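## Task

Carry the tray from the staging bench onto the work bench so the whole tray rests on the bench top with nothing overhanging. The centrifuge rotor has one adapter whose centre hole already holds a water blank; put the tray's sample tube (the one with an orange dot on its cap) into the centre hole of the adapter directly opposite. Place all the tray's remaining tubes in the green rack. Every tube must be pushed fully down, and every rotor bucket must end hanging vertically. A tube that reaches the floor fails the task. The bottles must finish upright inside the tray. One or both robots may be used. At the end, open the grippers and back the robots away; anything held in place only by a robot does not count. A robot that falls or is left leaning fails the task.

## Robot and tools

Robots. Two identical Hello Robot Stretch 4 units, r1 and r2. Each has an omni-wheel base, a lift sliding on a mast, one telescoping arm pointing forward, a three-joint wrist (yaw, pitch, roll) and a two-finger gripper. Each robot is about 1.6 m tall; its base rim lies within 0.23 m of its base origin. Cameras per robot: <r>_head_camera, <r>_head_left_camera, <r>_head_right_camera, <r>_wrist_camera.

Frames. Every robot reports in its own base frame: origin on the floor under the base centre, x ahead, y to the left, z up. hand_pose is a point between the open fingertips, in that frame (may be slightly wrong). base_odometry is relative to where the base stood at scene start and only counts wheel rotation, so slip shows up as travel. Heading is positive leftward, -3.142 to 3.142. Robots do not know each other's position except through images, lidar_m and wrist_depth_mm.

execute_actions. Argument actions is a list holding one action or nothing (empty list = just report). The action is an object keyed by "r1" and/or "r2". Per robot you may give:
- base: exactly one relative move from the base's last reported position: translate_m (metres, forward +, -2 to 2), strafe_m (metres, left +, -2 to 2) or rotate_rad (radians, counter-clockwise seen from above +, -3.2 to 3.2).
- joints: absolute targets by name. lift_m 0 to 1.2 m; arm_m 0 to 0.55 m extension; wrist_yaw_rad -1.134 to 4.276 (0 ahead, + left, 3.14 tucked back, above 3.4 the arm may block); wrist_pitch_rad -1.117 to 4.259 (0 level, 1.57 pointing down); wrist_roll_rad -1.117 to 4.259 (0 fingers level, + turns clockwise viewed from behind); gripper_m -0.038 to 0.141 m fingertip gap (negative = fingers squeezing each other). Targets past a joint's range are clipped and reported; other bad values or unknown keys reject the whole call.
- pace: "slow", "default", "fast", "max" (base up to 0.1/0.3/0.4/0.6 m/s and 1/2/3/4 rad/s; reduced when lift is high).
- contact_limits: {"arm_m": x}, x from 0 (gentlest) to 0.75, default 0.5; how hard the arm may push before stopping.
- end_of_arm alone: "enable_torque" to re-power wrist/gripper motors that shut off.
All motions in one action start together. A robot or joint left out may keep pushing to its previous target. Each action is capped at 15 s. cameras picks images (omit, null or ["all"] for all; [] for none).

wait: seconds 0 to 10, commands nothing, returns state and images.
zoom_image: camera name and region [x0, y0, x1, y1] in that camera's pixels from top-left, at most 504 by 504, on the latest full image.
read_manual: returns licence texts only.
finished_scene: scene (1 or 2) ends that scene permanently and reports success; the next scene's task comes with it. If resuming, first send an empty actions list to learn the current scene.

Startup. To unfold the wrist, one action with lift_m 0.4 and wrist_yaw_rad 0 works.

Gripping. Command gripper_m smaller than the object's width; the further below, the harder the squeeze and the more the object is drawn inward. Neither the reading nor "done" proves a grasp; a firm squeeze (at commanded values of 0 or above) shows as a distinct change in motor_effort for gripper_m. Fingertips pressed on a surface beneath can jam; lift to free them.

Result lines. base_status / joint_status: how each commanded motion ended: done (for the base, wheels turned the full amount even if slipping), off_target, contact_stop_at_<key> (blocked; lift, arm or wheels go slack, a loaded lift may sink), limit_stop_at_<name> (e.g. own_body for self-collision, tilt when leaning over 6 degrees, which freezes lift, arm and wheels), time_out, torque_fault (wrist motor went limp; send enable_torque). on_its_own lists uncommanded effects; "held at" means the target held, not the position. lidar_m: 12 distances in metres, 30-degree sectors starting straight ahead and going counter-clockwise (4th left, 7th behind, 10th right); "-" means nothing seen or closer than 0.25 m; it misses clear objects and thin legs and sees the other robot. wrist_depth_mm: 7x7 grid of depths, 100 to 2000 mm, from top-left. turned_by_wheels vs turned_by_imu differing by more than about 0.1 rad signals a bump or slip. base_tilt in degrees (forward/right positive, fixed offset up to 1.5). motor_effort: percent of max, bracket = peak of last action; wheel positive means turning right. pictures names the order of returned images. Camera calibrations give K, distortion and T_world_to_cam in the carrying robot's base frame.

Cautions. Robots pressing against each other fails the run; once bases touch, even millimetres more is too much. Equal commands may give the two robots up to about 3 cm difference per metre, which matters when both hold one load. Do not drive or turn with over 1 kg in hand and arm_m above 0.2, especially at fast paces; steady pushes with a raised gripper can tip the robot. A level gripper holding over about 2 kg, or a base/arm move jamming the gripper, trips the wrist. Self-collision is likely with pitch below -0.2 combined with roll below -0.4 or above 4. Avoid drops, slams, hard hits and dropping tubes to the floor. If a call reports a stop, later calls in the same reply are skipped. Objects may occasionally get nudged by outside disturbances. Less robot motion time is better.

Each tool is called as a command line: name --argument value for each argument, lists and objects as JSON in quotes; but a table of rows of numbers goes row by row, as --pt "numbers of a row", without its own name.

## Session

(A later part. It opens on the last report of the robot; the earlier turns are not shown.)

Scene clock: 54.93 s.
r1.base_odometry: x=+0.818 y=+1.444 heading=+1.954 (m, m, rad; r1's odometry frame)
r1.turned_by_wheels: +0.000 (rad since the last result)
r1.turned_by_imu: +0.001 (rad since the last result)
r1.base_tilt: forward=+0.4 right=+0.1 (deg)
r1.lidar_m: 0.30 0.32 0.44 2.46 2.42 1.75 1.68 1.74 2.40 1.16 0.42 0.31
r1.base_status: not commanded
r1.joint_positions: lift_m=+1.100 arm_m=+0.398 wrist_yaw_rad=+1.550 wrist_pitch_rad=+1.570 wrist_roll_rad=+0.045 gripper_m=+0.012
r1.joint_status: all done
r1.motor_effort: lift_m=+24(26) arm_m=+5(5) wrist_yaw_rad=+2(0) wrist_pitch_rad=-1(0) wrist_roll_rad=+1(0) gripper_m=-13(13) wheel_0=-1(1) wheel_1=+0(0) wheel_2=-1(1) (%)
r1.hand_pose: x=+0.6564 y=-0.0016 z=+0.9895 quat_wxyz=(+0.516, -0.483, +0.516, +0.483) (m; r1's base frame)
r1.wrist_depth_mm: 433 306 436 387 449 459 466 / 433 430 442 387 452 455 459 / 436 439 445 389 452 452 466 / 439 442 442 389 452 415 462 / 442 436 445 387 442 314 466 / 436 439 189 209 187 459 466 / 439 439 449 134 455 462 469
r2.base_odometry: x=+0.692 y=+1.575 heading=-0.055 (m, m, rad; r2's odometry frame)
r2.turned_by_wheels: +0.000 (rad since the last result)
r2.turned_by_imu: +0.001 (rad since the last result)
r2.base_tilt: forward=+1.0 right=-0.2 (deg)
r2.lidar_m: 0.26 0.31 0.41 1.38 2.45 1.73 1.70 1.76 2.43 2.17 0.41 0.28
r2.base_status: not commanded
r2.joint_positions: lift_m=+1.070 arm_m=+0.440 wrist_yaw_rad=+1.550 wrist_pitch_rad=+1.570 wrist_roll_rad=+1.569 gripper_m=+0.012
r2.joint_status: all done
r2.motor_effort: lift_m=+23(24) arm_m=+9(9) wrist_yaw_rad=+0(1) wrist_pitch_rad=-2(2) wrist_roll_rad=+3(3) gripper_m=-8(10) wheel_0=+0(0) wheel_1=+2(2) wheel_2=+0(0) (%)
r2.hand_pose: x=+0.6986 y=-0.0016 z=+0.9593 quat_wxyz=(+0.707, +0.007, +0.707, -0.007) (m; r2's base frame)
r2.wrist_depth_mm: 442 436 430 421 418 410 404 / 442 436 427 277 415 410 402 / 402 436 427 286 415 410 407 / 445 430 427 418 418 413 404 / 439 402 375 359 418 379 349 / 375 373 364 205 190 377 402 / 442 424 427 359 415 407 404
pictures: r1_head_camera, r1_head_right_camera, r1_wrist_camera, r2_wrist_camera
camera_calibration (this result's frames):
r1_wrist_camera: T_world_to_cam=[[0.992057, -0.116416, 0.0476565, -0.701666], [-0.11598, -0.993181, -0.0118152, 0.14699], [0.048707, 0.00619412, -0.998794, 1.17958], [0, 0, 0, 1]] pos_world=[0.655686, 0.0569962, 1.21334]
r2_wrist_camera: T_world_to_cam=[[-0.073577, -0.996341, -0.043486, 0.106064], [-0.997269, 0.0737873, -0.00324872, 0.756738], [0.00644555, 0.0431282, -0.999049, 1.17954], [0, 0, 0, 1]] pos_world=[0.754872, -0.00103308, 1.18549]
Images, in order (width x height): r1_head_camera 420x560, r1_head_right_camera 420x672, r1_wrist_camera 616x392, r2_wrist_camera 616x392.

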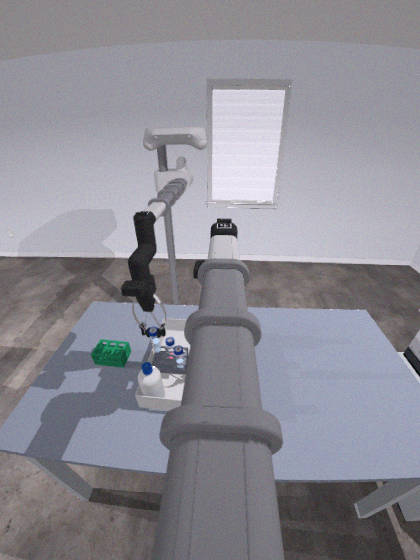

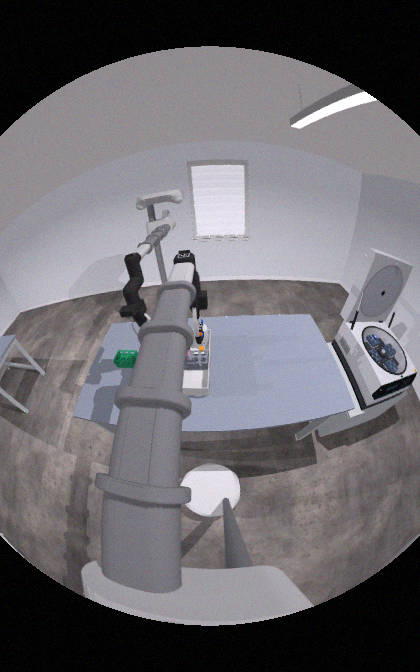

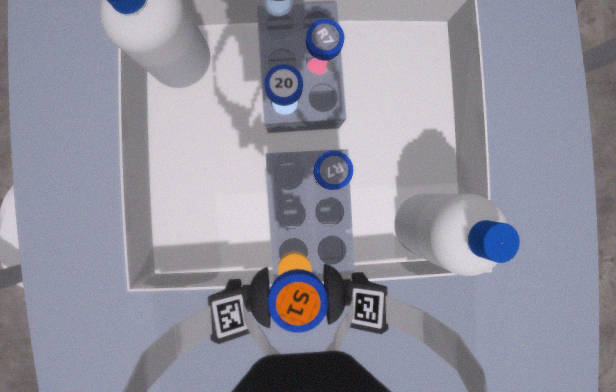

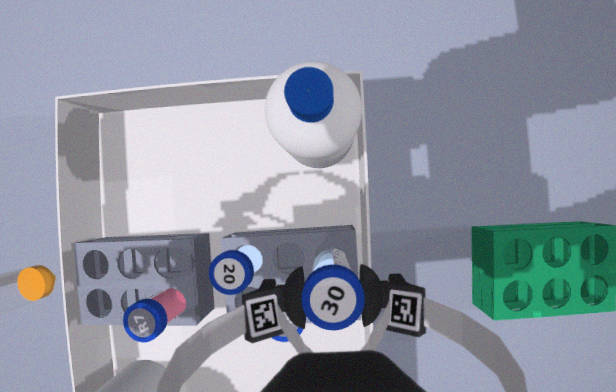

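execute_actions --actions '[{"r1": {"base": {"strafe_m": -1.15}, "joints": {"lift_m": 1.2, "arm_m": 0.2}}, "r2": {"base": {"strafe_m": -0.26}, "joints": {"arm_m": 0.424}}}]' --cameras '["r1_wrist_camera", "r2_wrist_camera", "r1_head_right_camera", "r1_head_left_camera"]'

Scene clock: 60.87 s.
r1.base_odometry: x=+1.884 y=+1.875 heading=+1.954 (m, m, rad; r1's odometry frame)
r1.turned_by_wheels: +0.000 (rad since the last result)
r1.turned_by_imu: +0.001 (rad since the last result)
r1.base_tilt: forward=+0.4 right=+0.2 (deg)
r1.lidar_m: 0.27 0.29 0.45 1.25 2.41 1.77 1.69 1.74 1.72 1.62 0.42 0.29
r1.base_status: done
r1.joint_positions: lift_m=+1.199 arm_m=+0.201 wrist_yaw_rad=+1.550 wrist_pitch_rad=+1.570 wrist_roll_rad=+0.045 gripper_m=+0.012
r1.joint_status: all done
r1.motor_effort: lift_m=+23(27) arm_m=-5(6) wrist_yaw_rad=+1(0) wrist_pitch_rad=-1(1) wrist_roll_rad=+1(0) gripper_m=-14(13) wheel_0=+1(8) wheel_1=+0(8) wheel_2=-1(2) (%)
r1.hand_pose: x=+0.4592 y=-0.0016 z=+1.0888 quat_wxyz=(+0.516, -0.483, +0.516, +0.483) (m; r1's base frame)
r1.wrist_depth_mm: 1281 1281 1281 1308 1308 1138 1336 / 1281 1281 1308 1308 1336 1336 1366 / 1281 1308 759 759 759 521 521 / 1281 1078 525 508 580 544 521 / 1281 1078 569 504 580 585 525 / 1281 1308 189 208 187 559 539 / 1255 1281 559 134 580 580 535
r2.base_odometry: x=+0.678 y=+1.315 heading=-0.055 (m, m, rad; r2's odometry frame)
r2.turned_by_wheels: +0.000 (rad since the last result)
r2.turned_by_imu: +0.003 (rad since the last result)
r2.base_tilt: forward=+0.9 right=-0.2 (deg)
r2.lidar_m: 0.28 0.30 0.41 1.14 2.44 1.73 1.70 1.77 2.47 1.91 1.97 0.29
r2.base_status: done
r2.joint_positions: lift_m=+1.070 arm_m=+0.426 wrist_yaw_rad=+1.550 wrist_pitch_rad=+1.570 wrist_roll_rad=+1.569 gripper_m=+0.012
r2.joint_status: all done
r2.motor_effort: lift_m=+22(23) arm_m=-9(10) wrist_yaw_rad=-1(1) wrist_pitch_rad=-2(2) wrist_roll_rad=+3(3) gripper_m=-11(9) wheel_0=+0(8) wheel_1=+0(9) wheel_2=+0(0) (%)
r2.hand_pose: x=+0.6839 y=-0.0016 z=+0.9593 quat_wxyz=(+0.707, +0.007, +0.707, -0.007) (m; r2's base frame)
r2.wrist_depth_mm: 442 433 427 421 415 410 1160 / 442 436 430 424 418 410 1160 / 319 433 430 421 418 410 1138 / 439 430 430 421 418 410 1138 / 377 424 430 364 418 410 1160 / 407 421 397 206 190 404 1138 / 445 433 427 421 415 407 1160
pictures: r1_head_left_camera, r1_head_right_camera, r1_wrist_camera, r2_wrist_camera
camera_calibration (this result's frames):
r1_wrist_camera: T_world_to_cam=[[0.992057, -0.116416, 0.0476565, -0.510851], [-0.115981, -0.993181, -0.0118148, 0.125302], [0.048707, 0.00619375, -0.998794, 1.28843], [0, 0, 0, 1]] pos_world=[0.45857, 0.0569961, 1.31271]
r2_wrist_camera: T_world_to_cam=[[-0.0735796, -0.99634, -0.0435129, 0.105018], [-0.997269, 0.07379, -0.00324729, 0.742057], [0.00644622, 0.0431551, -0.999048, 1.17966], [0, 0, 0, 1]] pos_world=[0.740153, -0.00103163, 1.18552]
Images, in order (width x height): r1_head_left_camera 420x672, r1_head_right_camera 420x672, r1_wrist_camera 616x392, r2_wrist_camera 616x392.

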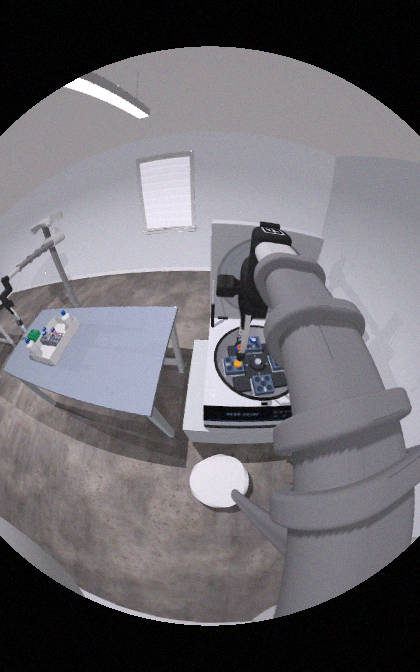

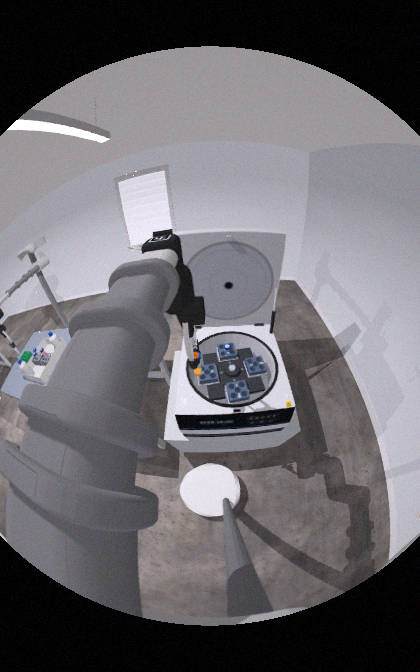

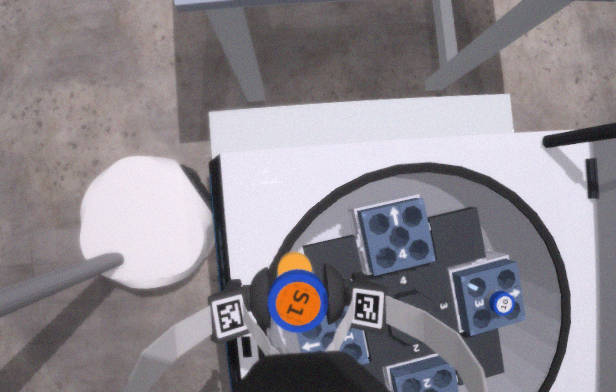

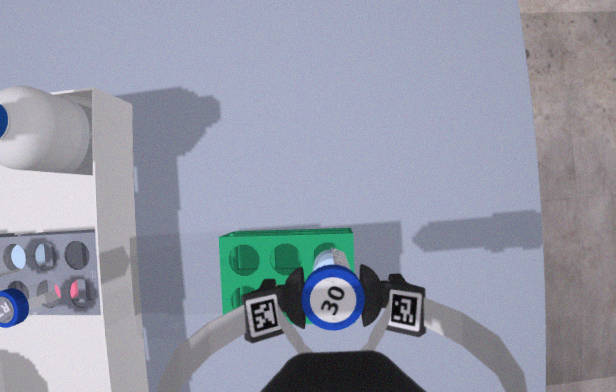

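zoom_image --camera "r1_wrist_camera" --region '[250, 150, 600, 392]'

zoom_image --camera "r2_wrist_camera" --region '[210, 210, 430, 350]'

zoom_image --camera "r1_head_right_camera" --region '[160, 310, 310, 460]'

Region (250, 150, 600, 392) of r1_wrist_camera's 616x392 image, scaled by 1.440; it fills the top 348 rows of this view, and the rest is white.

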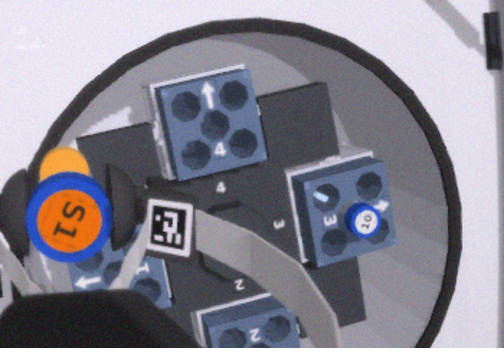

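Region (210, 210, 430, 350) of r2_wrist_camera's 616x392 image, scaled by 2.291; it fills the top 321 rows of this view, and the rest is white.

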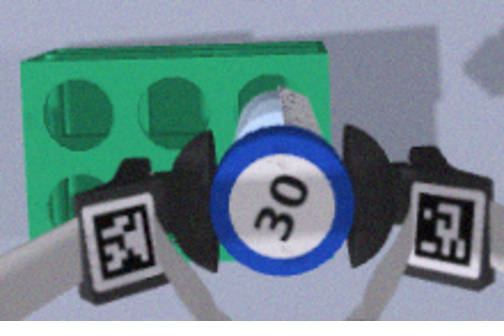

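Region (160, 310, 310, 460) of r1_head_right_camera's 420x672 image, scaled by 3.360, with more detail than that image has.

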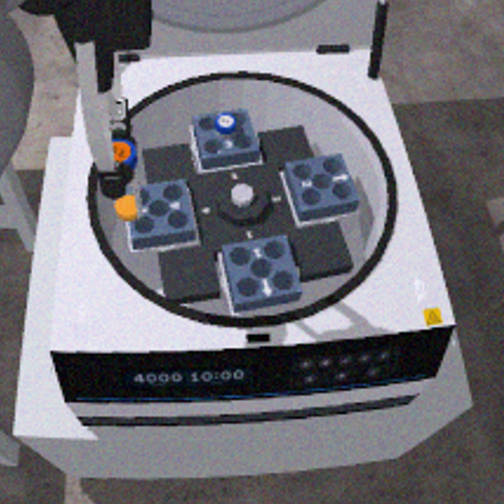

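execute_actions --actions '[{"r1": {"base": {"strafe_m": -0.172}, "joints": {"lift_m": 1.05, "arm_m": 0.247, "wrist_roll_rad": 1.48}}, "r2": {"joints": {"arm_m": 0.422, "lift_m": 1.035}}}]' --cameras '["r1_wrist_camera", "r2_wrist_camera"]'

Scene clock: 64.10 s.
r1.base_odometry: x=+2.044 y=+1.939 heading=+1.954 (m, m, rad; r1's odometry frame)
r1.turned_by_wheels: +0.000 (rad since the last result)
r1.turned_by_imu: +0.001 (rad since the last result)
r1.base_tilt: forward=+0.4 right=+0.1 (deg)
r1.lidar_m: 0.28 0.29 0.45 1.21 2.45 1.76 1.66 1.75 1.53 1.46 0.42 0.29
r1.base_status: done
r1.joint_positions: lift_m=+1.050 arm_m=+0.246 wrist_yaw_rad=+1.550 wrist_pitch_rad=+1.570 wrist_roll_rad=+1.480 gripper_m=+0.012
r1.joint_status: all done
r1.motor_effort: lift_m=+18(20) arm_m=+5(6) wrist_yaw_rad=+0(0) wrist_pitch_rad=-1(1) wrist_roll_rad=+1(7) gripper_m=-13(14) wheel_0=-2(9) wheel_1=+1(8) wheel_2=-1(2) (%)
r1.hand_pose: x=+0.5044 y=-0.0016 z=+0.9400 quat_wxyz=(+0.707, -0.025, +0.707, +0.025) (m; r1's base frame)
r1.wrist_depth_mm: 338 407 410 418 421 368 1205 / 345 410 413 421 424 370 1205 / 349 399 413 418 394 384 1229 / 342 421 413 418 427 368 1229 / 342 410 413 394 430 368 1229 / 343 347 188 208 187 368 1229 / 342 343 349 134 362 368 1205
r2.base_odometry: x=+0.678 y=+1.315 heading=-0.055 (m, m, rad; r2's odometry frame)
r2.turned_by_wheels: +0.000 (rad since the last result)
r2.turned_by_imu: +0.001 (rad since the last result)
r2.base_tilt: forward=+0.9 right=-0.1 (deg)
r2.lidar_m: 0.27 0.29 0.40 1.14 2.46 1.72 1.70 1.77 2.42 1.92 1.99 0.29
r2.base_status: not commanded
r2.joint_positions: lift_m=+1.035 arm_m=+0.424 wrist_yaw_rad=+1.550 wrist_pitch_rad=+1.570 wrist_roll_rad=+1.569 gripper_m=+0.012
r2.joint_status: all done
r2.motor_effort: lift_m=+13(21) arm_m=-9(10) wrist_yaw_rad=+0(0) wrist_pitch_rad=-2(2) wrist_roll_rad=+3(3) gripper_m=-9(12) wheel_0=+0(0) wheel_1=+0(0) wheel_2=+0(0) (%)
r2.hand_pose: x=+0.6820 y=-0.0016 z=+0.9251 quat_wxyz=(+0.707, +0.007, +0.707, -0.007) (m; r2's base frame)
r2.wrist_depth_mm: 407 402 394 389 382 375 1138 / 338 399 397 387 382 375 1118 / 322 399 394 389 382 377 741 / 404 399 392 387 382 377 1138 / 343 399 394 329 382 375 373 / 343 399 332 206 190 373 373 / 404 389 394 387 384 373 373
pictures: r1_wrist_camera, r2_wrist_camera
camera_calibration (this result's frames):
r1_wrist_camera: T_world_to_cam=[[0.0191659, -0.998708, 0.0470589, -0.0586977], [-0.999743, -0.0197127, -0.0111825, 0.575501], [0.0120957, -0.0468325, -0.99883, 1.15595], [0, 0, 0, 1]] pos_world=[0.562497, 0.00685884, 1.16379]
r2_wrist_camera: T_world_to_cam=[[-0.0735796, -0.99634, -0.0435128, 0.103384], [-0.997269, 0.07379, -0.0032473, 0.73999], [0.00644622, 0.043155, -0.999048, 1.14549], [0, 0, 0, 1]] pos_world=[0.738191, -0.00103165, 1.1513]
Images, in order (width x height): r1_wrist_camera 616x392, r2_wrist_camera 616x392.

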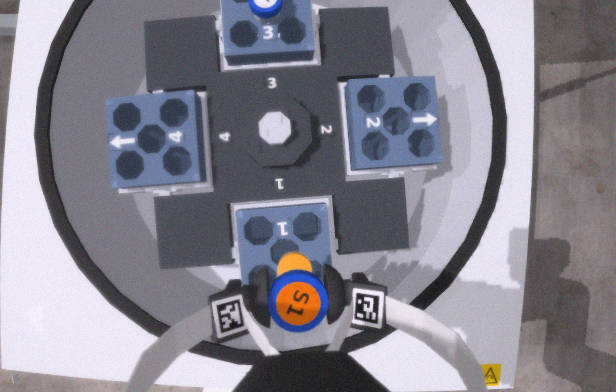

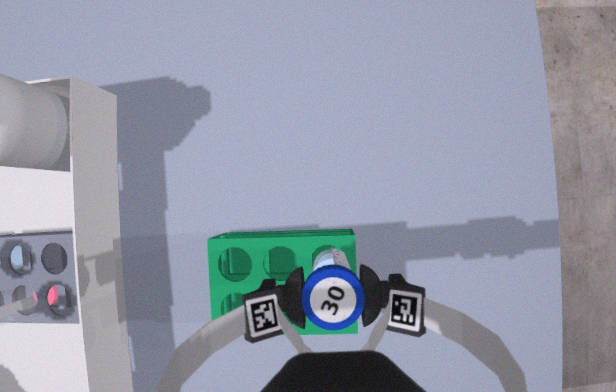

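zoom_image --camera "r2_wrist_camera" --region '[200, 215, 400, 345]'

zoom_image --camera "r1_wrist_camera" --region '[210, 190, 390, 340]'

Region (200, 215, 400, 345) of r2_wrist_camera's 616x392 image, scaled by 2.520; it fills the top 328 rows of this view, and the rest is white.

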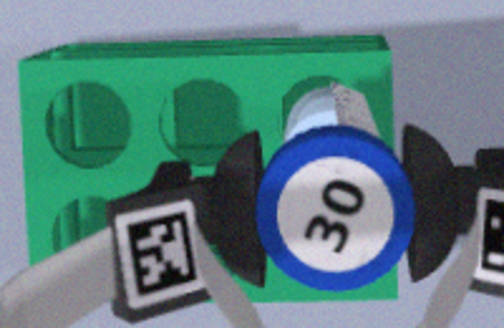

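Region (210, 190, 390, 340) of r1_wrist_camera's 616x392 image, scaled by 2.800.

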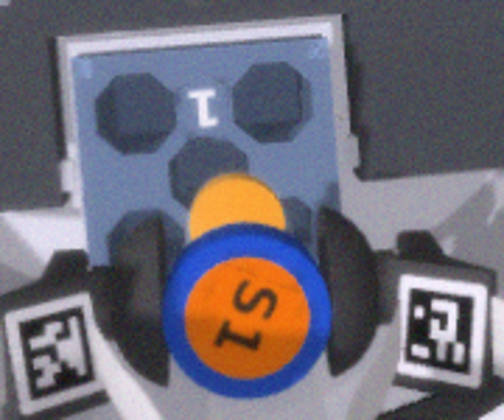

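execute_actions --actions '[{"r1": {"base": {"strafe_m": 0.009}, "joints": {"lift_m": 0.99, "arm_m": 0.243}}, "r2": {"base": {"strafe_m": 0.003}, "joints": {"lift_m": 1.02}, "pace": "slow"}}]' --cameras '["r1_wrist_camera", "r2_wrist_camera"]'

zoom_image --camera "r2_wrist_camera" --region '[200, 215, 400, 345]'

zoom_image --camera "r1_wrist_camera" --region '[210, 190, 390, 340]'

Scene clock: 65.73 s.
r1.base_odometry: x=+2.035 y=+1.935 heading=+1.954 (m, m, rad; r1's odometry frame)
r1.turned_by_wheels: +0.000 (rad since the last result)
r1.turned_by_imu: +0.000 (rad since the last result)
r1.base_tilt: forward=+0.3 right=+0.0 (deg)
r1.lidar_m: 0.28 0.29 0.45 1.24 2.43 1.77 1.68 1.71 1.53 1.47 0.43 0.30
r1.base_status: done
r1.joint_positions: lift_m=+0.990 arm_m=+0.244 wrist_yaw_rad=+1.550 wrist_pitch_rad=+1.570 wrist_roll_rad=+1.480 gripper_m=+0.012
r1.joint_status: all done
r1.motor_effort: lift_m=+18(19) arm_m=-5(6) wrist_yaw_rad=+1(1) wrist_pitch_rad=+1(1) wrist_roll_rad=+1(1) gripper_m=-14(13) wheel_0=+2(7) wheel_1=-2(8) wheel_2=-1(2) (%)
r1.hand_pose: x=+0.5022 y=-0.0016 z=+0.8800 quat_wxyz=(+0.707, -0.025, +0.707, +0.025) (m; r1's base frame)
r1.wrist_depth_mm: 315 359 351 359 364 359 307 / 329 345 353 357 338 347 307 / 336 324 353 340 353 349 307 / 320 351 353 357 366 382 309 / 286 353 351 332 364 332 307 / 283 320 189 208 187 306 309 / 285 285 293 134 303 306 307
r2.base_odometry: x=+0.678 y=+1.318 heading=-0.054 (m, m, rad; r2's odometry frame)
r2.turned_by_wheels: +0.000 (rad since the last result)
r2.turned_by_imu: +0.001 (rad since the last result)
r2.base_tilt: forward=+1.0 right=-0.2 (deg)
r2.lidar_m: 0.26 0.30 0.42 1.13 2.45 1.74 1.70 1.77 2.43 1.91 1.99 0.30
r2.base_status: done
r2.joint_positions: lift_m=+1.020 arm_m=+0.424 wrist_yaw_rad=+1.550 wrist_pitch_rad=+1.570 wrist_roll_rad=+1.569 gripper_m=+0.012
r2.joint_status: all done
r2.motor_effort: lift_m=+12(13) arm_m=-9(9) wrist_yaw_rad=+0(1) wrist_pitch_rad=-3(2) wrist_roll_rad=+2(3) gripper_m=-14(11) wheel_0=+0(4) wheel_1=+1(4) wheel_2=+0(1) (%)
r2.hand_pose: x=+0.6820 y=-0.0016 z=+0.9101 quat_wxyz=(+0.707, +0.007, +0.707, -0.007) (m; r2's base frame)
r2.wrist_depth_mm: 389 384 377 370 366 362 723 / 324 384 377 373 368 362 359 / 317 382 379 370 368 362 355 / 387 382 379 373 366 359 359 / 327 384 373 314 366 362 357 / 327 384 317 206 191 359 357 / 387 379 377 370 366 359 355
pictures: r1_wrist_camera, r2_wrist_camera
camera_calibration (this result's frames):
r1_wrist_camera: T_world_to_cam=[[0.0191625, -0.998709, 0.047054, -0.0558252], [-0.999743, -0.0197092, -0.0111827, 0.572702], [0.0120957, -0.0468277, -0.99883, 1.09603], [0, 0, 0, 1]] pos_world=[0.560367, 0.00685895, 1.10378]
r2_wrist_camera: T_world_to_cam=[[-0.0735795, -0.99634, -0.0435128, 0.102732], [-0.997269, 0.0737899, -0.0032473, 0.73994], [0.00644621, 0.043155, -0.999048, 1.13052], [0, 0, 0, 1]] pos_world=[0.73819, -0.00103163, 1.13631]
Images, in order (width x height): r1_wrist_camera 616x392, r2_wrist_camera 616x392.

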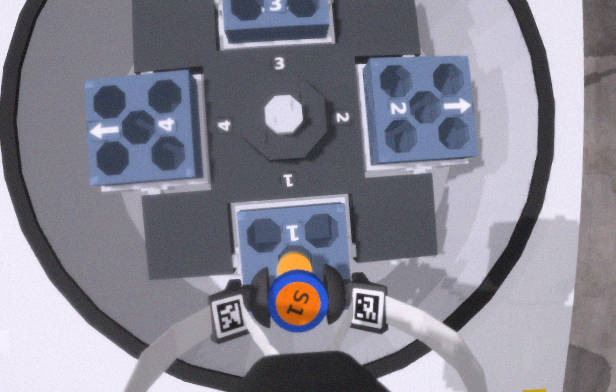

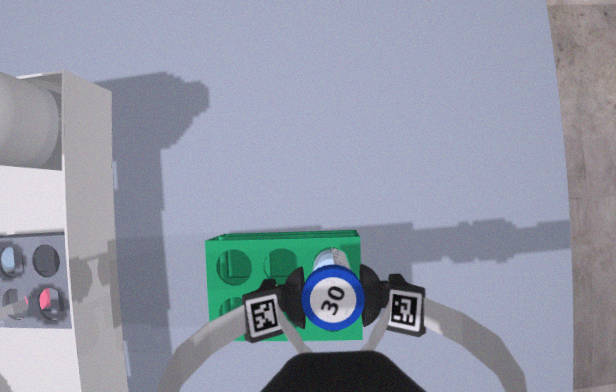

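Region (200, 215, 400, 345) of r2_wrist_camera's 616x392 image, scaled by 2.520; it fills the top 328 rows of this view, and the rest is white.

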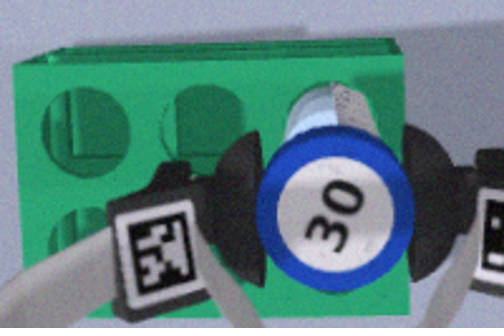

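Region (210, 190, 390, 340) of r1_wrist_camera's 616x392 image, scaled by 2.800.

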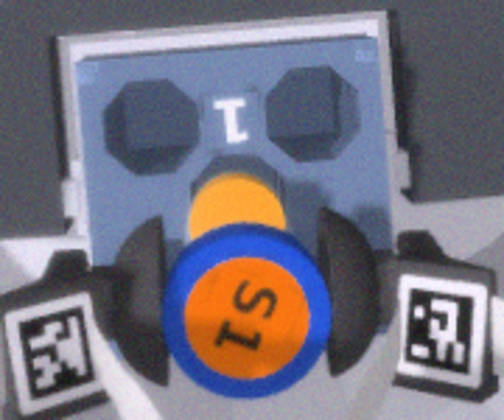

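execute_actions --actions '[{"r1": {"joints": {"lift_m": 0.94}, "pace": "slow"}, "r2": {"joints": {"lift_m": 0.982}, "pace": "slow"}}]' --cameras '["r1_wrist_camera", "r2_wrist_camera"]'

Scene clock: 67.30 s.
r1.base_odometry: x=+2.035 y=+1.936 heading=+1.954 (m, m, rad; r1's odometry frame)
r1.turned_by_wheels: +0.000 (rad since the last result)
r1.turned_by_imu: +0.001 (rad since the last result)
r1.base_tilt: forward=+0.4 right=+0.1 (deg)
r1.lidar_m: 0.28 0.28 0.41 1.21 2.44 1.77 1.67 1.74 1.55 1.48 0.43 0.30
r1.base_status: not commanded
r1.joint_positions: lift_m=+0.940 arm_m=+0.244 wrist_yaw_rad=+1.550 wrist_pitch_rad=+1.570 wrist_roll_rad=+1.480 gripper_m=+0.012
r1.joint_status: all done
r1.motor_effort: lift_m=+18(19) arm_m=-5(5) wrist_yaw_rad=+1(2) wrist_pitch_rad=+0(1) wrist_roll_rad=+1(1) gripper_m=-14(14) wheel_0=+2(2) wheel_1=-2(2) wheel_2=-1(1) (%)
r1.hand_pose: x=+0.5022 y=-0.0016 z=+0.8300 quat_wxyz=(+0.707, -0.025, +0.707, +0.025) (m; r1's base frame)
r1.wrist_depth_mm: 317 298 304 307 307 314 283 / 281 274 303 289 304 300 291 / 286 279 304 287 310 312 294 / 310 301 303 309 314 357 281 / 285 301 303 283 314 317 256 / 245 307 188 208 187 276 257 / 236 234 293 134 286 250 257
r2.base_odometry: x=+0.678 y=+1.318 heading=-0.054 (m, m, rad; r2's odometry frame)
r2.turned_by_wheels: +0.000 (rad since the last result)
r2.turned_by_imu: +0.001 (rad since the last result)
r2.base_tilt: forward=+1.0 right=-0.2 (deg)
r2.lidar_m: 0.27 0.29 0.41 1.14 2.44 1.73 1.70 1.77 2.43 1.93 1.98 0.29
r2.base_status: not commanded
r2.joint_positions: lift_m=+0.982 arm_m=+0.424 wrist_yaw_rad=+1.550 wrist_pitch_rad=+1.570 wrist_roll_rad=+1.569 gripper_m=+0.012
r2.joint_status: all done
r2.motor_effort: lift_m=+13(12) arm_m=-9(9) wrist_yaw_rad=-1(0) wrist_pitch_rad=-4(3) wrist_roll_rad=+3(3) gripper_m=-10(11) wheel_0=+0(0) wheel_1=+1(1) wheel_2=+0(0) (%)
r2.hand_pose: x=+0.6820 y=-0.0016 z=+0.8721 quat_wxyz=(+0.707, +0.007, +0.707, -0.007) (m; r2's base frame)
r2.wrist_depth_mm: 349 345 338 334 329 325 320 / 300 345 340 334 329 324 319 / 300 343 340 334 329 325 322 / 298 345 340 334 329 327 320 / 297 345 314 303 330 325 320 / 290 345 279 206 190 324 320 / 286 345 279 274 329 320 320
pictures: r1_wrist_camera, r2_wrist_camera
camera_calibration (this result's frames):
r1_wrist_camera: T_world_to_cam=[[0.0191623, -0.998709, 0.047054, -0.0534733], [-0.999743, -0.0197091, -0.0111827, 0.572142], [0.0120957, -0.0468277, -0.99883, 1.04611], [0, 0, 0, 1]] pos_world=[0.560366, 0.00685895, 1.0538]
r2_wrist_camera: T_world_to_cam=[[-0.07358, -0.99634, -0.0435127, 0.101079], [-0.997268, 0.0737904, -0.0032473, 0.739815], [0.00644623, 0.0431549, -0.999048, 1.09256], [0, 0, 0, 1]] pos_world=[0.738189, -0.00103168, 1.09832]
Images, in order (width x height): r1_wrist_camera 616x392, r2_wrist_camera 616x392.

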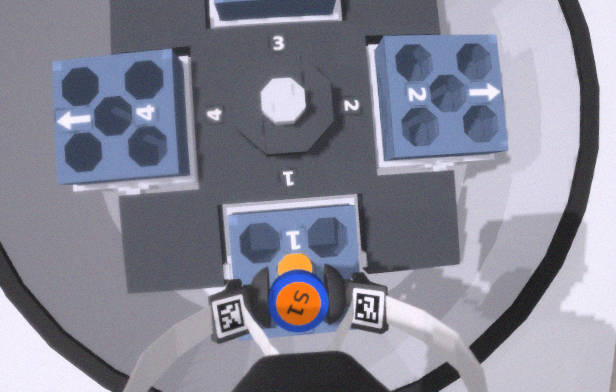

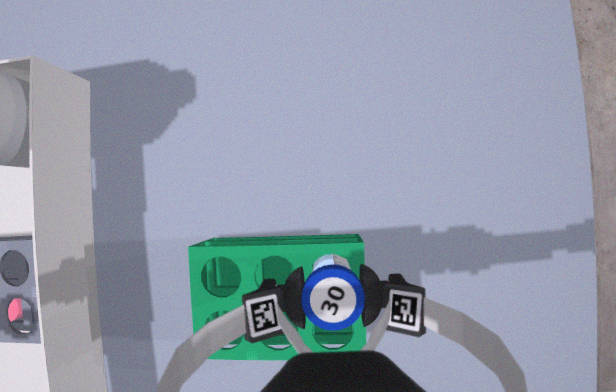

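execute_actions --actions '[{"r1": {"joints": {"lift_m": 0.906}, "pace": "slow"}, "r2": {"joints": {"gripper_m": 0.048}}}]' --cameras '["r1_wrist_camera", "r2_wrist_camera"]'

Scene clock: 68.50 s.
r1.base_odometry: x=+2.035 y=+1.936 heading=+1.954 (m, m, rad; r1's odometry frame)
r1.turned_by_wheels: +0.000 (rad since the last result)
r1.turned_by_imu: +0.000 (rad since the last result)
r1.base_tilt: forward=+0.3 right=+0.1 (deg)
r1.lidar_m: 0.28 0.29 0.44 1.20 2.43 1.77 1.67 1.74 1.53 1.47 0.44 0.28
r1.base_status: not commanded
r1.joint_positions: lift_m=+0.906 arm_m=+0.244 wrist_yaw_rad=+1.550 wrist_pitch_rad=+1.570 wrist_roll_rad=+1.480 gripper_m=+0.012
r1.joint_status: all done
r1.motor_effort: lift_m=+18(20) arm_m=-5(5) wrist_yaw_rad=+1(1) wrist_pitch_rad=-1(1) wrist_roll_rad=+1(1) gripper_m=-12(15) wheel_0=+2(2) wheel_1=-2(2) wheel_2=-1(1) (%)
r1.hand_pose: x=+0.5022 y=-0.0016 z=+0.7960 quat_wxyz=(+0.707, -0.025, +0.707, +0.025) (m; r1's base frame)
r1.wrist_depth_mm: 281 264 268 273 276 258 283 / 237 242 267 254 276 255 293 / 236 240 270 273 277 262 293 / 293 267 270 273 278 317 282 / 287 267 270 247 279 283 253 / 246 281 189 208 187 277 224 / 213 231 277 134 277 220 -
r2.base_odometry: x=+0.678 y=+1.318 heading=-0.054 (m, m, rad; r2's odometry frame)
r2.turned_by_wheels: +0.000 (rad since the last result)
r2.turned_by_imu: +0.001 (rad since the last result)
r2.base_tilt: forward=+1.0 right=-0.1 (deg)
r2.lidar_m: 0.28 0.29 0.41 1.14 2.43 1.73 1.70 1.77 2.43 1.93 1.97 0.29
r2.base_status: not commanded
r2.joint_positions: lift_m=+0.982 arm_m=+0.424 wrist_yaw_rad=+1.550 wrist_pitch_rad=+1.570 wrist_roll_rad=+1.569 gripper_m=+0.048
r2.joint_status: all done
r2.motor_effort: lift_m=+12(13) arm_m=-9(9) wrist_yaw_rad=+0(1) wrist_pitch_rad=-2(2) wrist_roll_rad=+3(3) gripper_m=-1(7) wheel_0=+0(0) wheel_1=+1(1) wheel_2=+0(0) (%)
r2.hand_pose: x=+0.6820 y=-0.0016 z=+0.8721 quat_wxyz=(+0.707, +0.007, +0.707, -0.007) (m; r2's base frame)
r2.wrist_depth_mm: 351 345 340 334 329 324 320 / 300 345 342 334 329 324 322 / 300 345 340 332 329 325 320 / 298 345 340 336 330 325 320 / 296 345 315 274 329 325 322 / 293 345 278 211 210 322 324 / 287 347 278 219 329 324 322
pictures: r1_wrist_camera, r2_wrist_camera
camera_calibration (this result's frames):
r1_wrist_camera: T_world_to_cam=[[0.0191622, -0.998709, 0.0470544, -0.0518741], [-0.999743, -0.0197089, -0.0111827, 0.571761], [0.0120957, -0.046828, -0.99883, 1.01215], [0, 0, 0, 1]] pos_world=[0.560366, 0.00685892, 1.0198]
r2_wrist_camera: T_world_to_cam=[[-0.07358, -0.99634, -0.0435129, 0.101079], [-0.997268, 0.0737904, -0.00324729, 0.739814], [0.00644624, 0.0431551, -0.999048, 1.09256], [0, 0, 0, 1]] pos_world=[0.738188, -0.00103166, 1.09832]
Images, in order (width x height): r1_wrist_camera 616x392, r2_wrist_camera 616x392.

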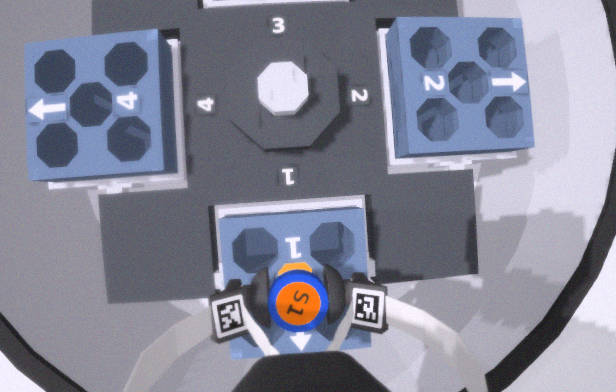

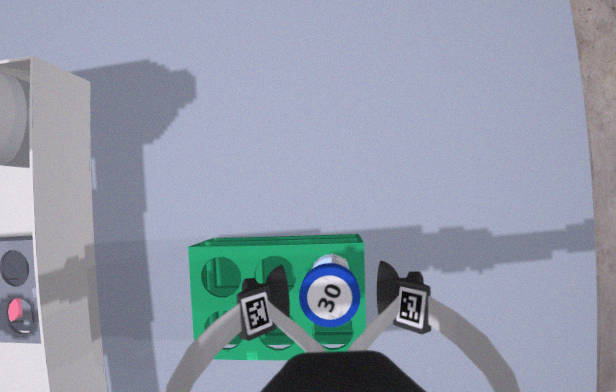

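execute_actions --actions '[{"r1": {"joints": {"gripper_m": 0.05}}, "r2": {"joints": {"lift_m": 1.03, "arm_m": 0.399}, "pace": "fast"}}]' --cameras '["r1_wrist_camera", "r2_wrist_camera"]'

Scene clock: 69.87 s.
r1.base_odometry: x=+2.035 y=+1.936 heading=+1.954 (m, m, rad; r1's odometry frame)
r1.turned_by_wheels: +0.000 (rad since the last result)
r1.turned_by_imu: +0.000 (rad since the last result)
r1.base_tilt: forward=+0.4 right=+0.0 (deg)
r1.lidar_m: 0.27 0.30 0.42 1.19 2.42 1.78 1.68 1.76 1.52 1.46 0.42 0.28
r1.base_status: not commanded
r1.joint_positions: lift_m=+0.906 arm_m=+0.244 wrist_yaw_rad=+1.550 wrist_pitch_rad=+1.570 wrist_roll_rad=+1.480 gripper_m=+0.050
r1.joint_status: all done
r1.motor_effort: lift_m=+18(18) arm_m=-5(5) wrist_yaw_rad=+3(0) wrist_pitch_rad=+0(1) wrist_roll_rad=+1(1) gripper_m=-4(15) wheel_0=+2(2) wheel_1=-2(2) wheel_2=-1(1) (%)
r1.hand_pose: x=+0.5022 y=-0.0016 z=+0.7960 quat_wxyz=(+0.707, -0.025, +0.707, +0.025) (m; r1's base frame)
r1.wrist_depth_mm: 281 264 270 273 277 257 282 / 237 241 268 254 276 255 293 / 238 241 270 272 277 260 294 / 291 266 271 273 279 317 282 / 286 267 270 247 278 282 254 / 245 293 202 218 195 277 224 / 213 244 282 136 274 220 -
r2.base_odometry: x=+0.678 y=+1.318 heading=-0.054 (m, m, rad; r2's odometry frame)
r2.turned_by_wheels: +0.000 (rad since the last result)
r2.turned_by_imu: +0.001 (rad since the last result)
r2.base_tilt: forward=+1.0 right=-0.2 (deg)
r2.lidar_m: 0.28 0.29 0.41 1.11 2.44 1.73 1.69 1.75 2.41 1.93 1.98 0.28
r2.base_status: not commanded
r2.joint_positions: lift_m=+1.030 arm_m=+0.401 wrist_yaw_rad=+1.550 wrist_pitch_rad=+1.570 wrist_roll_rad=+1.569 gripper_m=+0.048
r2.joint_status: all done
r2.motor_effort: lift_m=+22(24) arm_m=-9(9) wrist_yaw_rad=+0(0) wrist_pitch_rad=-1(1) wrist_roll_rad=+3(4) gripper_m=-2(3) wheel_0=+0(0) wheel_1=+1(1) wheel_2=+0(0) (%)
r2.hand_pose: x=+0.6589 y=-0.0016 z=+0.9193 quat_wxyz=(+0.707, +0.007, +0.707, -0.007) (m; r2's base frame)
r2.wrist_depth_mm: 402 394 387 382 377 370 1098 / 319 392 389 382 375 373 732 / 325 392 387 379 379 370 368 / 394 394 387 382 377 370 368 / 334 392 382 322 375 370 366 / 368 394 327 320 211 370 366 / 399 392 387 271 375 368 368
pictures: r1_wrist_camera, r2_wrist_camera
camera_calibration (this result's frames):
r1_wrist_camera: T_world_to_cam=[[0.019162, -0.998709, 0.0470543, -0.0518738], [-0.999743, -0.0197087, -0.0111827, 0.571761], [0.0120956, -0.0468279, -0.99883, 1.01215], [0, 0, 0, 1]] pos_world=[0.560366, 0.00685891, 1.0198]
r2_wrist_camera: T_world_to_cam=[[-0.0735802, -0.99634, -0.0435128, 0.101439], [-0.997268, 0.0737906, -0.0032473, 0.717009], [0.00644624, 0.043155, -0.999048, 1.13986], [0, 0, 0, 1]] pos_world=[0.715166, -0.00103168, 1.14552]
Images, in order (width x height): r1_wrist_camera 616x392, r2_wrist_camera 616x392.

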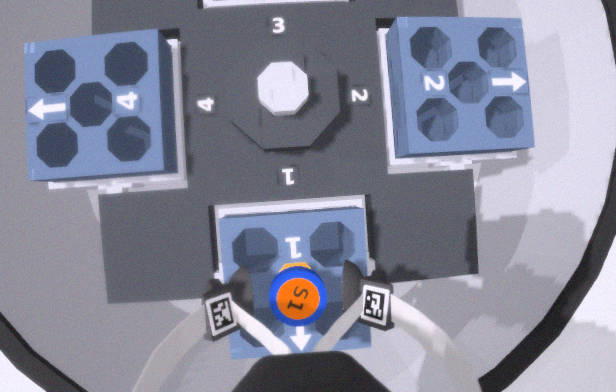

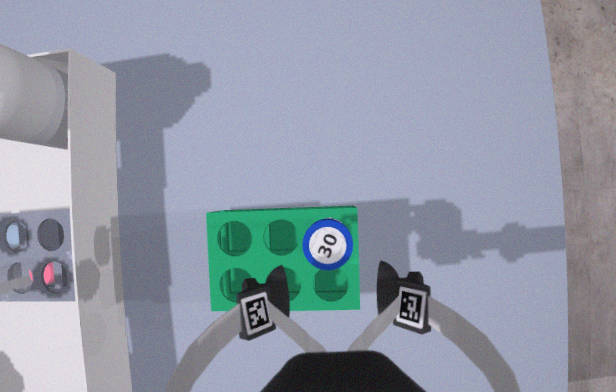

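execute_actions --actions '[{"r1": {"joints": {"lift_m": 1.02, "arm_m": 0.3}}, "r2": {"base": {"strafe_m": 0.296}, "pace": "fast"}}]' --cameras '["r1_wrist_camera", "r2_wrist_camera"]'

Scene clock: 72.37 s.
r1.base_odometry: x=+2.035 y=+1.936 heading=+1.954 (m, m, rad; r1's odometry frame)
r1.turned_by_wheels: +0.000 (rad since the last result)
r1.turned_by_imu: +0.001 (rad since the last result)
r1.base_tilt: forward=+0.4 right=+0.2 (deg)
r1.lidar_m: 0.27 0.30 0.44 1.19 2.40 1.76 1.68 1.71 1.54 1.46 0.42 0.29
r1.base_status: not commanded
r1.joint_positions: lift_m=+1.020 arm_m=+0.299 wrist_yaw_rad=+1.550 wrist_pitch_rad=+1.570 wrist_roll_rad=+1.480 gripper_m=+0.050
r1.joint_status: all done
r1.motor_effort: lift_m=+23(25) arm_m=+5(5) wrist_yaw_rad=+1(1) wrist_pitch_rad=-1(2) wrist_roll_rad=+1(1) gripper_m=-3(5) wheel_0=+2(2) wheel_1=-2(2) wheel_2=-1(1) (%)
r1.hand_pose: x=+0.5574 y=-0.0016 z=+0.9095 quat_wxyz=(+0.707, -0.025, +0.707, +0.025) (m; r1's base frame)
r1.wrist_depth_mm: 309 368 404 377 407 334 336 / 314 379 379 387 392 355 340 / 338 377 382 387 379 370 340 / 343 357 382 387 379 370 1160 / 325 382 384 387 394 373 1182 / 310 382 202 362 195 338 1182 / 314 315 389 136 362 336 1205
r2.base_odometry: x=+0.694 y=+1.614 heading=-0.055 (m, m, rad; r2's odometry frame)
r2.turned_by_wheels: +0.000 (rad since the last result)
r2.turned_by_imu: +0.001 (rad since the last result)
r2.base_tilt: forward=+1.0 right=-0.2 (deg)
r2.lidar_m: 0.28 0.30 0.43 1.40 2.44 1.74 1.69 1.77 2.42 2.22 0.39 0.30
r2.base_status: done
r2.joint_positions: lift_m=+1.030 arm_m=+0.401 wrist_yaw_rad=+1.550 wrist_pitch_rad=+1.570 wrist_roll_rad=+1.569 gripper_m=+0.048
r2.joint_status: not commanded
r2.motor_effort: lift_m=+22(22) arm_m=-9(9) wrist_yaw_rad=+0(1) wrist_pitch_rad=-3(2) wrist_roll_rad=+2(3) gripper_m=-1(1) wheel_0=+1(9) wheel_1=-2(7) wheel_2=+0(0) (%)
r2.hand_pose: x=+0.6589 y=-0.0016 z=+0.9194 quat_wxyz=(+0.707, +0.007, +0.707, -0.007) (m; r2's base frame)
r2.wrist_depth_mm: 399 359 351 282 233 368 366 / 399 389 384 382 309 373 364 / 402 389 387 379 377 370 366 / 399 389 384 373 370 370 340 / 399 329 327 317 317 373 320 / 399 375 273 258 209 370 366 / 402 347 382 270 357 368 368
pictures: r1_wrist_camera, r2_wrist_camera
camera_calibration (this result's frames):
r1_wrist_camera: T_world_to_cam=[[0.0191617, -0.998709, 0.047054, -0.0582714], [-0.999743, -0.0197085, -0.0111827, 0.628149], [0.0120956, -0.0468277, -0.99883, 1.12487], [0, 0, 0, 1]] pos_world=[0.615498, 0.00685891, 1.13332]
r2_wrist_camera: T_world_to_cam=[[-0.0735886, -0.996338, -0.0435267, 0.101461], [-0.997268, 0.0737991, -0.00324655, 0.717004], [0.0064469, 0.0431689, -0.999047, 1.13987], [0, 0, 0, 1]] pos_world=[0.715163, -0.00103181, 1.14553]
Images, in order (width x height): r1_wrist_camera 616x392, r2_wrist_camera 616x392.

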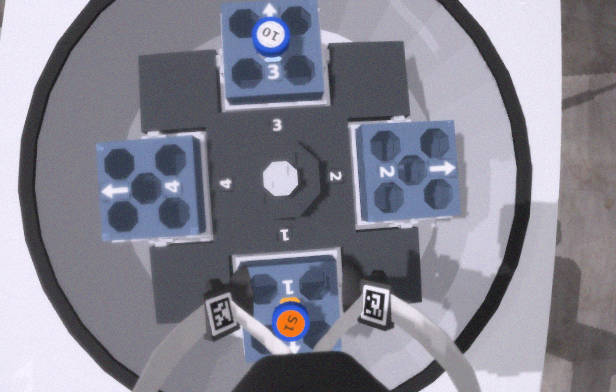

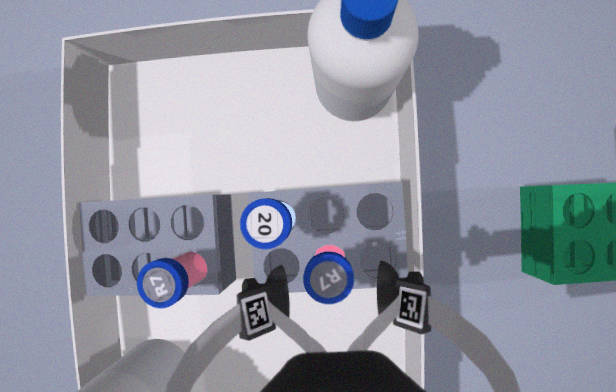

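zoom_image --camera "r1_wrist_camera" --region '[210, 0, 350, 120]'

zoom_image --camera "r1_wrist_camera" --region '[220, 245, 360, 365]'

Region (210, 0, 350, 120) of r1_wrist_camera's 616x392 image, scaled by 3.600; it fills the top 432 rows of this view, and the rest is white.

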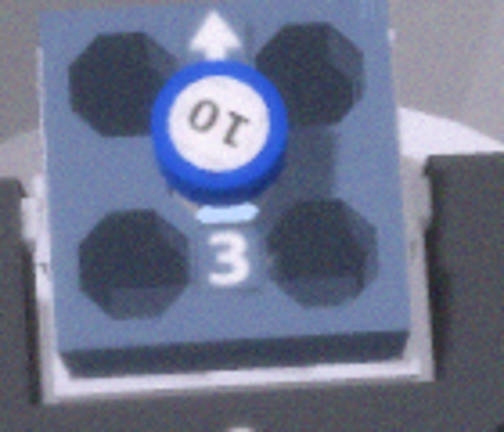

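Region (220, 245, 360, 365) of r1_wrist_camera's 616x392 image, scaled by 3.600; it fills the top 432 rows of this view, and the rest is white.

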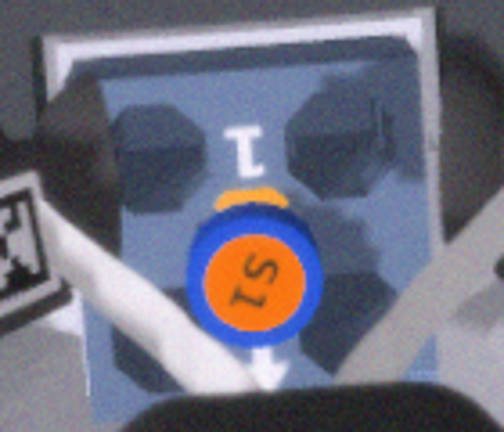

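execute_actions --actions '[{"r1": {"joints": {"lift_m": 1.06, "arm_m": 0.15}, "pace": "fast"}, "r2": {"joints": {"lift_m": 0.985}}}]' --cameras '["r2_wrist_camera"]'

execute_actions --actions '[{"r1": {"joints": {"arm_m": 0.0}, "pace": "fast"}, "r2": {"joints": {"gripper_m": 0.012}}}]' --cameras '[]'

execute_actions --actions '[{"r2": {"joints": {"lift_m": 1.055}}}]' --cameras '["r2_wrist_camera"]'

Scene clock: 74.20 s.
r1.base_odometry: x=+2.035 y=+1.936 heading=+1.954 (m, m, rad; r1's odometry frame)
r1.turned_by_wheels: +0.000 (rad since the last result)
r1.turned_by_imu: +0.001 (rad since the last result)
r1.base_tilt: forward=+0.4 right=+0.2 (deg)
r1.lidar_m: 0.29 0.29 0.43 1.21 2.44 1.78 1.66 1.76 1.53 1.47 0.42 0.29
r1.base_status: not commanded
r1.joint_positions: lift_m=+1.060 arm_m=+0.151 wrist_yaw_rad=+1.550 wrist_pitch_rad=+1.570 wrist_roll_rad=+1.480 gripper_m=+0.050
r1.joint_status: all done
r1.motor_effort: lift_m=+23(24) arm_m=-5(6) wrist_yaw_rad=+1(0) wrist_pitch_rad=-1(0) wrist_roll_rad=+1(1) gripper_m=-4(4) wheel_0=+2(2) wheel_1=-2(2) wheel_2=-1(1) (%)
r1.hand_pose: x=+0.4092 y=-0.0016 z=+0.9495 quat_wxyz=(+0.707, -0.025, +0.707, +0.025) (m; r1's base frame)
r1.wrist_depth_mm: 349 394 421 410 413 402 1229 / 347 415 424 430 433 402 1229 / 351 445 421 404 430 382 1205 / 351 355 535 452 500 377 1229 / 353 357 359 366 373 377 1229 / 1118 1138 202 397 195 1205 1229 / 1138 1160 960 136 1182 1205 1229
r2.base_odometry: x=+0.694 y=+1.614 heading=-0.055 (m, m, rad; r2's odometry frame)
r2.turned_by_wheels: +0.000 (rad since the last result)
r2.turned_by_imu: +0.001 (rad since the last result)
r2.base_tilt: forward=+1.0 right=-0.1 (deg)
r2.lidar_m: 0.27 0.29 0.41 1.40 2.44 1.76 1.69 1.77 2.42 2.22 0.39 0.29
r2.base_status: not commanded
r2.joint_positions: lift_m=+0.985 arm_m=+0.401 wrist_yaw_rad=+1.550 wrist_pitch_rad=+1.570 wrist_roll_rad=+1.569 gripper_m=+0.048
r2.joint_status: all done
r2.motor_effort: lift_m=+13(21) arm_m=-9(9) wrist_yaw_rad=+1(0) wrist_pitch_rad=-2(2) wrist_roll_rad=+2(2) gripper_m=-3(4) wheel_0=+1(1) wheel_1=-2(2) wheel_2=+1(0) (%)
r2.hand_pose: x=+0.6589 y=-0.0016 z=+0.8751 quat_wxyz=(+0.707, +0.007, +0.707, -0.007) (m; r2's base frame)
r2.wrist_depth_mm: 300 322 334 229 194 327 324 / 310 345 338 334 274 327 325 / 309 347 340 336 330 329 324 / 294 343 340 330 273 329 325 / 287 285 281 273 272 329 322 / 298 229 279 212 211 327 324 / 307 343 340 248 301 329 324
pictures: r2_wrist_camera
camera_calibration (this result's frames):
r2_wrist_camera: T_world_to_cam=[[-0.0735883, -0.996338, -0.0435266, 0.099536], [-0.997268, 0.0737988, -0.00324656, 0.716859], [0.00644688, 0.0431687, -0.999047, 1.0957], [0, 0, 0, 1]] pos_world=[0.715161, -0.00103177, 1.10132]
Images, in order (width x height): r2_wrist_camera 616x392.

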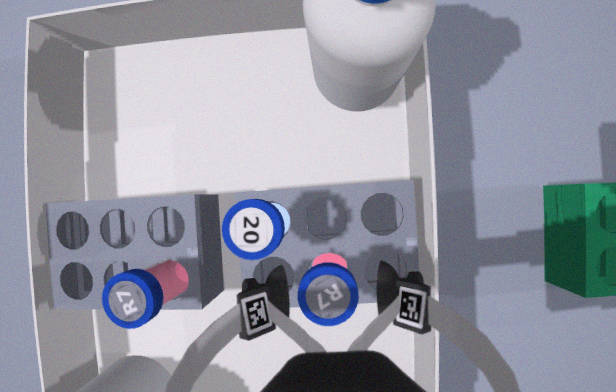

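Scene clock: 75.50 s.
r1.base_odometry: x=+2.035 y=+1.936 heading=+1.954 (m, m, rad; r1's odometry frame)
r1.turned_by_wheels: +0.000 (rad since the last result)
r1.turned_by_imu: +0.000 (rad since the last result)
r1.base_tilt: forward=+0.4 right=+0.0 (deg)
r1.lidar_m: 0.28 0.31 0.43 1.19 2.42 1.78 1.67 1.74 1.54 1.46 0.44 0.29
r1.base_status: not commanded
r1.joint_positions: lift_m=+1.060 arm_m=+0.001 wrist_yaw_rad=+1.550 wrist_pitch_rad=+1.570 wrist_roll_rad=+1.480 gripper_m=+0.050
r1.joint_status: all done
r1.motor_effort: lift_m=+23(23) arm_m=-5(6) wrist_yaw_rad=+2(0) wrist_pitch_rad=-1(1) wrist_roll_rad=+1(1) gripper_m=-4(4) wheel_0=+2(2) wheel_1=-2(2) wheel_2=-1(1) (%)
r1.hand_pose: x=+0.2592 y=-0.0016 z=+0.9495 quat_wxyz=(+0.707, -0.025, +0.707, +0.025) (m; r1's base frame)
r1.wrist_depth_mm: 351 357 421 402 436 379 1255 / 351 355 442 413 373 379 1229 / 368 368 366 368 373 382 1229 / 1138 1138 615 621 627 640 1255 / 1138 1138 1160 960 1182 1205 1229 / 1118 1160 202 960 195 1255 1255 / 1138 1138 976 136 1182 1205 1229
r2.base_odometry: x=+0.694 y=+1.614 heading=-0.055 (m, m, rad; r2's odometry frame)
r2.turned_by_wheels: +0.000 (rad since the last result)
r2.turned_by_imu: +0.001 (rad since the last result)
r2.base_tilt: forward=+1.0 right=-0.1 (deg)
r2.lidar_m: 0.28 0.28 0.42 1.39 2.46 1.74 1.71 1.77 2.42 2.22 0.41 0.30
r2.base_status: not commanded
r2.joint_positions: lift_m=+0.985 arm_m=+0.401 wrist_yaw_rad=+1.550 wrist_pitch_rad=+1.570 wrist_roll_rad=+1.569 gripper_m=+0.012
r2.joint_status: all done
r2.motor_effort: lift_m=+13(12) arm_m=-9(9) wrist_yaw_rad=+0(1) wrist_pitch_rad=-2(3) wrist_roll_rad=+3(3) gripper_m=-11(5) wheel_0=+1(1) wheel_1=-2(2) wheel_2=+1(1) (%)
r2.hand_pose: x=+0.6589 y=-0.0016 z=+0.8751 quat_wxyz=(+0.707, +0.007, +0.707, -0.007) (m; r2's base frame)
r2.wrist_depth_mm: 301 322 334 231 194 325 324 / 309 345 342 336 273 327 324 / 309 345 340 334 330 327 324 / 294 343 338 327 272 327 324 / 289 285 282 276 273 330 320 / 297 229 279 206 190 327 324 / 309 343 340 334 301 327 324
pictures: none
No camera images: the call's "cameras" was empty. Leave "cameras" out to get every camera's image.

Scene clock: 76.77 s.
r1.base_odometry: x=+2.035 y=+1.936 heading=+1.954 (m, m, rad; r1's odometry frame)
r1.turned_by_wheels: +0.000 (rad since the last result)
r1.turned_by_imu: +0.000 (rad since the last result)
r1.base_tilt: forward=+0.3 right=+0.1 (deg)
r1.lidar_m: 0.28 0.31 0.41 1.22 2.42 1.77 1.67 1.75 1.53 1.47 0.42 0.30
r1.base_status: not commanded
r1.joint_positions: lift_m=+1.060 arm_m=+0.001 wrist_yaw_rad=+1.550 wrist_pitch_rad=+1.570 wrist_roll_rad=+1.480 gripper_m=+0.050
r1.joint_status: not commanded
r1.motor_effort: lift_m=+23(23) arm_m=-5(5) wrist_yaw_rad=+2(1) wrist_pitch_rad=+0(0) wrist_roll_rad=+1(1) gripper_m=-6(5) wheel_0=+2(2) wheel_1=-2(2) wheel_2=-1(1) (%)
r1.hand_pose: x=+0.2592 y=-0.0016 z=+0.9495 quat_wxyz=(+0.707, -0.025, +0.707, +0.025) (m; r1's base frame)
r1.wrist_depth_mm: 351 355 424 402 436 377 1205 / 351 355 439 413 375 377 1255 / 370 368 362 368 375 379 1229 / 1138 1138 621 621 634 647 1255 / 1118 1138 1160 976 1229 1229 1229 / 1098 1160 202 976 195 1229 1205 / 1138 1160 960 136 1205 1205 1229
r2.base_odometry: x=+0.694 y=+1.614 heading=-0.055 (m, m, rad; r2's odometry frame)
r2.turned_by_wheels: +0.000 (rad since the last result)
r2.turned_by_imu: +0.001 (rad since the last result)
r2.base_tilt: forward=+0.9 right=-0.1 (deg)
r2.lidar_m: 0.28 0.29 0.41 1.38 2.46 1.74 1.69 1.73 2.42 2.22 0.40 0.31
r2.base_status: not commanded
r2.joint_positions: lift_m=+1.055 arm_m=+0.401 wrist_yaw_rad=+1.550 wrist_pitch_rad=+1.570 wrist_roll_rad=+1.569 gripper_m=+0.012
r2.joint_status: all done
r2.motor_effort: lift_m=+23(22) arm_m=-9(9) wrist_yaw_rad=+0(1) wrist_pitch_rad=-3(4) wrist_roll_rad=+3(3) gripper_m=-8(11) wheel_0=+1(1) wheel_1=-2(2) wheel_2=+0(0) (%)
r2.hand_pose: x=+0.6589 y=-0.0016 z=+0.9443 quat_wxyz=(+0.707, +0.007, +0.707, -0.007) (m; r2's base frame)
r2.wrist_depth_mm: 427 418 382 334 258 392 392 / 430 415 410 404 314 394 392 / 427 415 413 404 399 394 392 / 427 387 407 402 394 397 362 / 427 357 353 343 349 397 342 / 427 394 351 206 191 394 392 / 427 345 410 404 402 397 389
pictures: r2_wrist_camera
camera_calibration (this result's frames):
r2_wrist_camera: T_world_to_cam=[[-0.0735885, -0.996338, -0.0435266, 0.102547], [-0.997268, 0.073799, -0.00324656, 0.717081], [0.00644689, 0.0431687, -0.999047, 1.16481], [0, 0, 0, 1]] pos_world=[0.715159, -0.0010318, 1.1705]
Images, in order (width x height): r2_wrist_camera 616x392.

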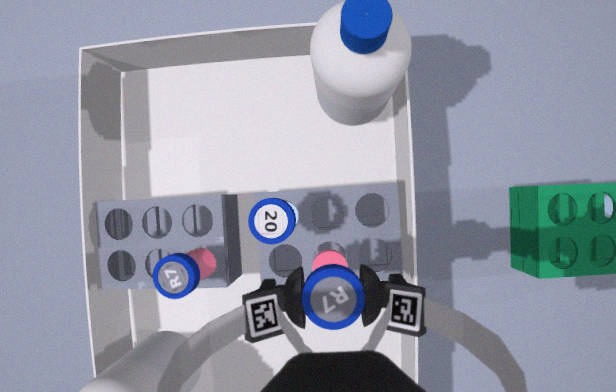

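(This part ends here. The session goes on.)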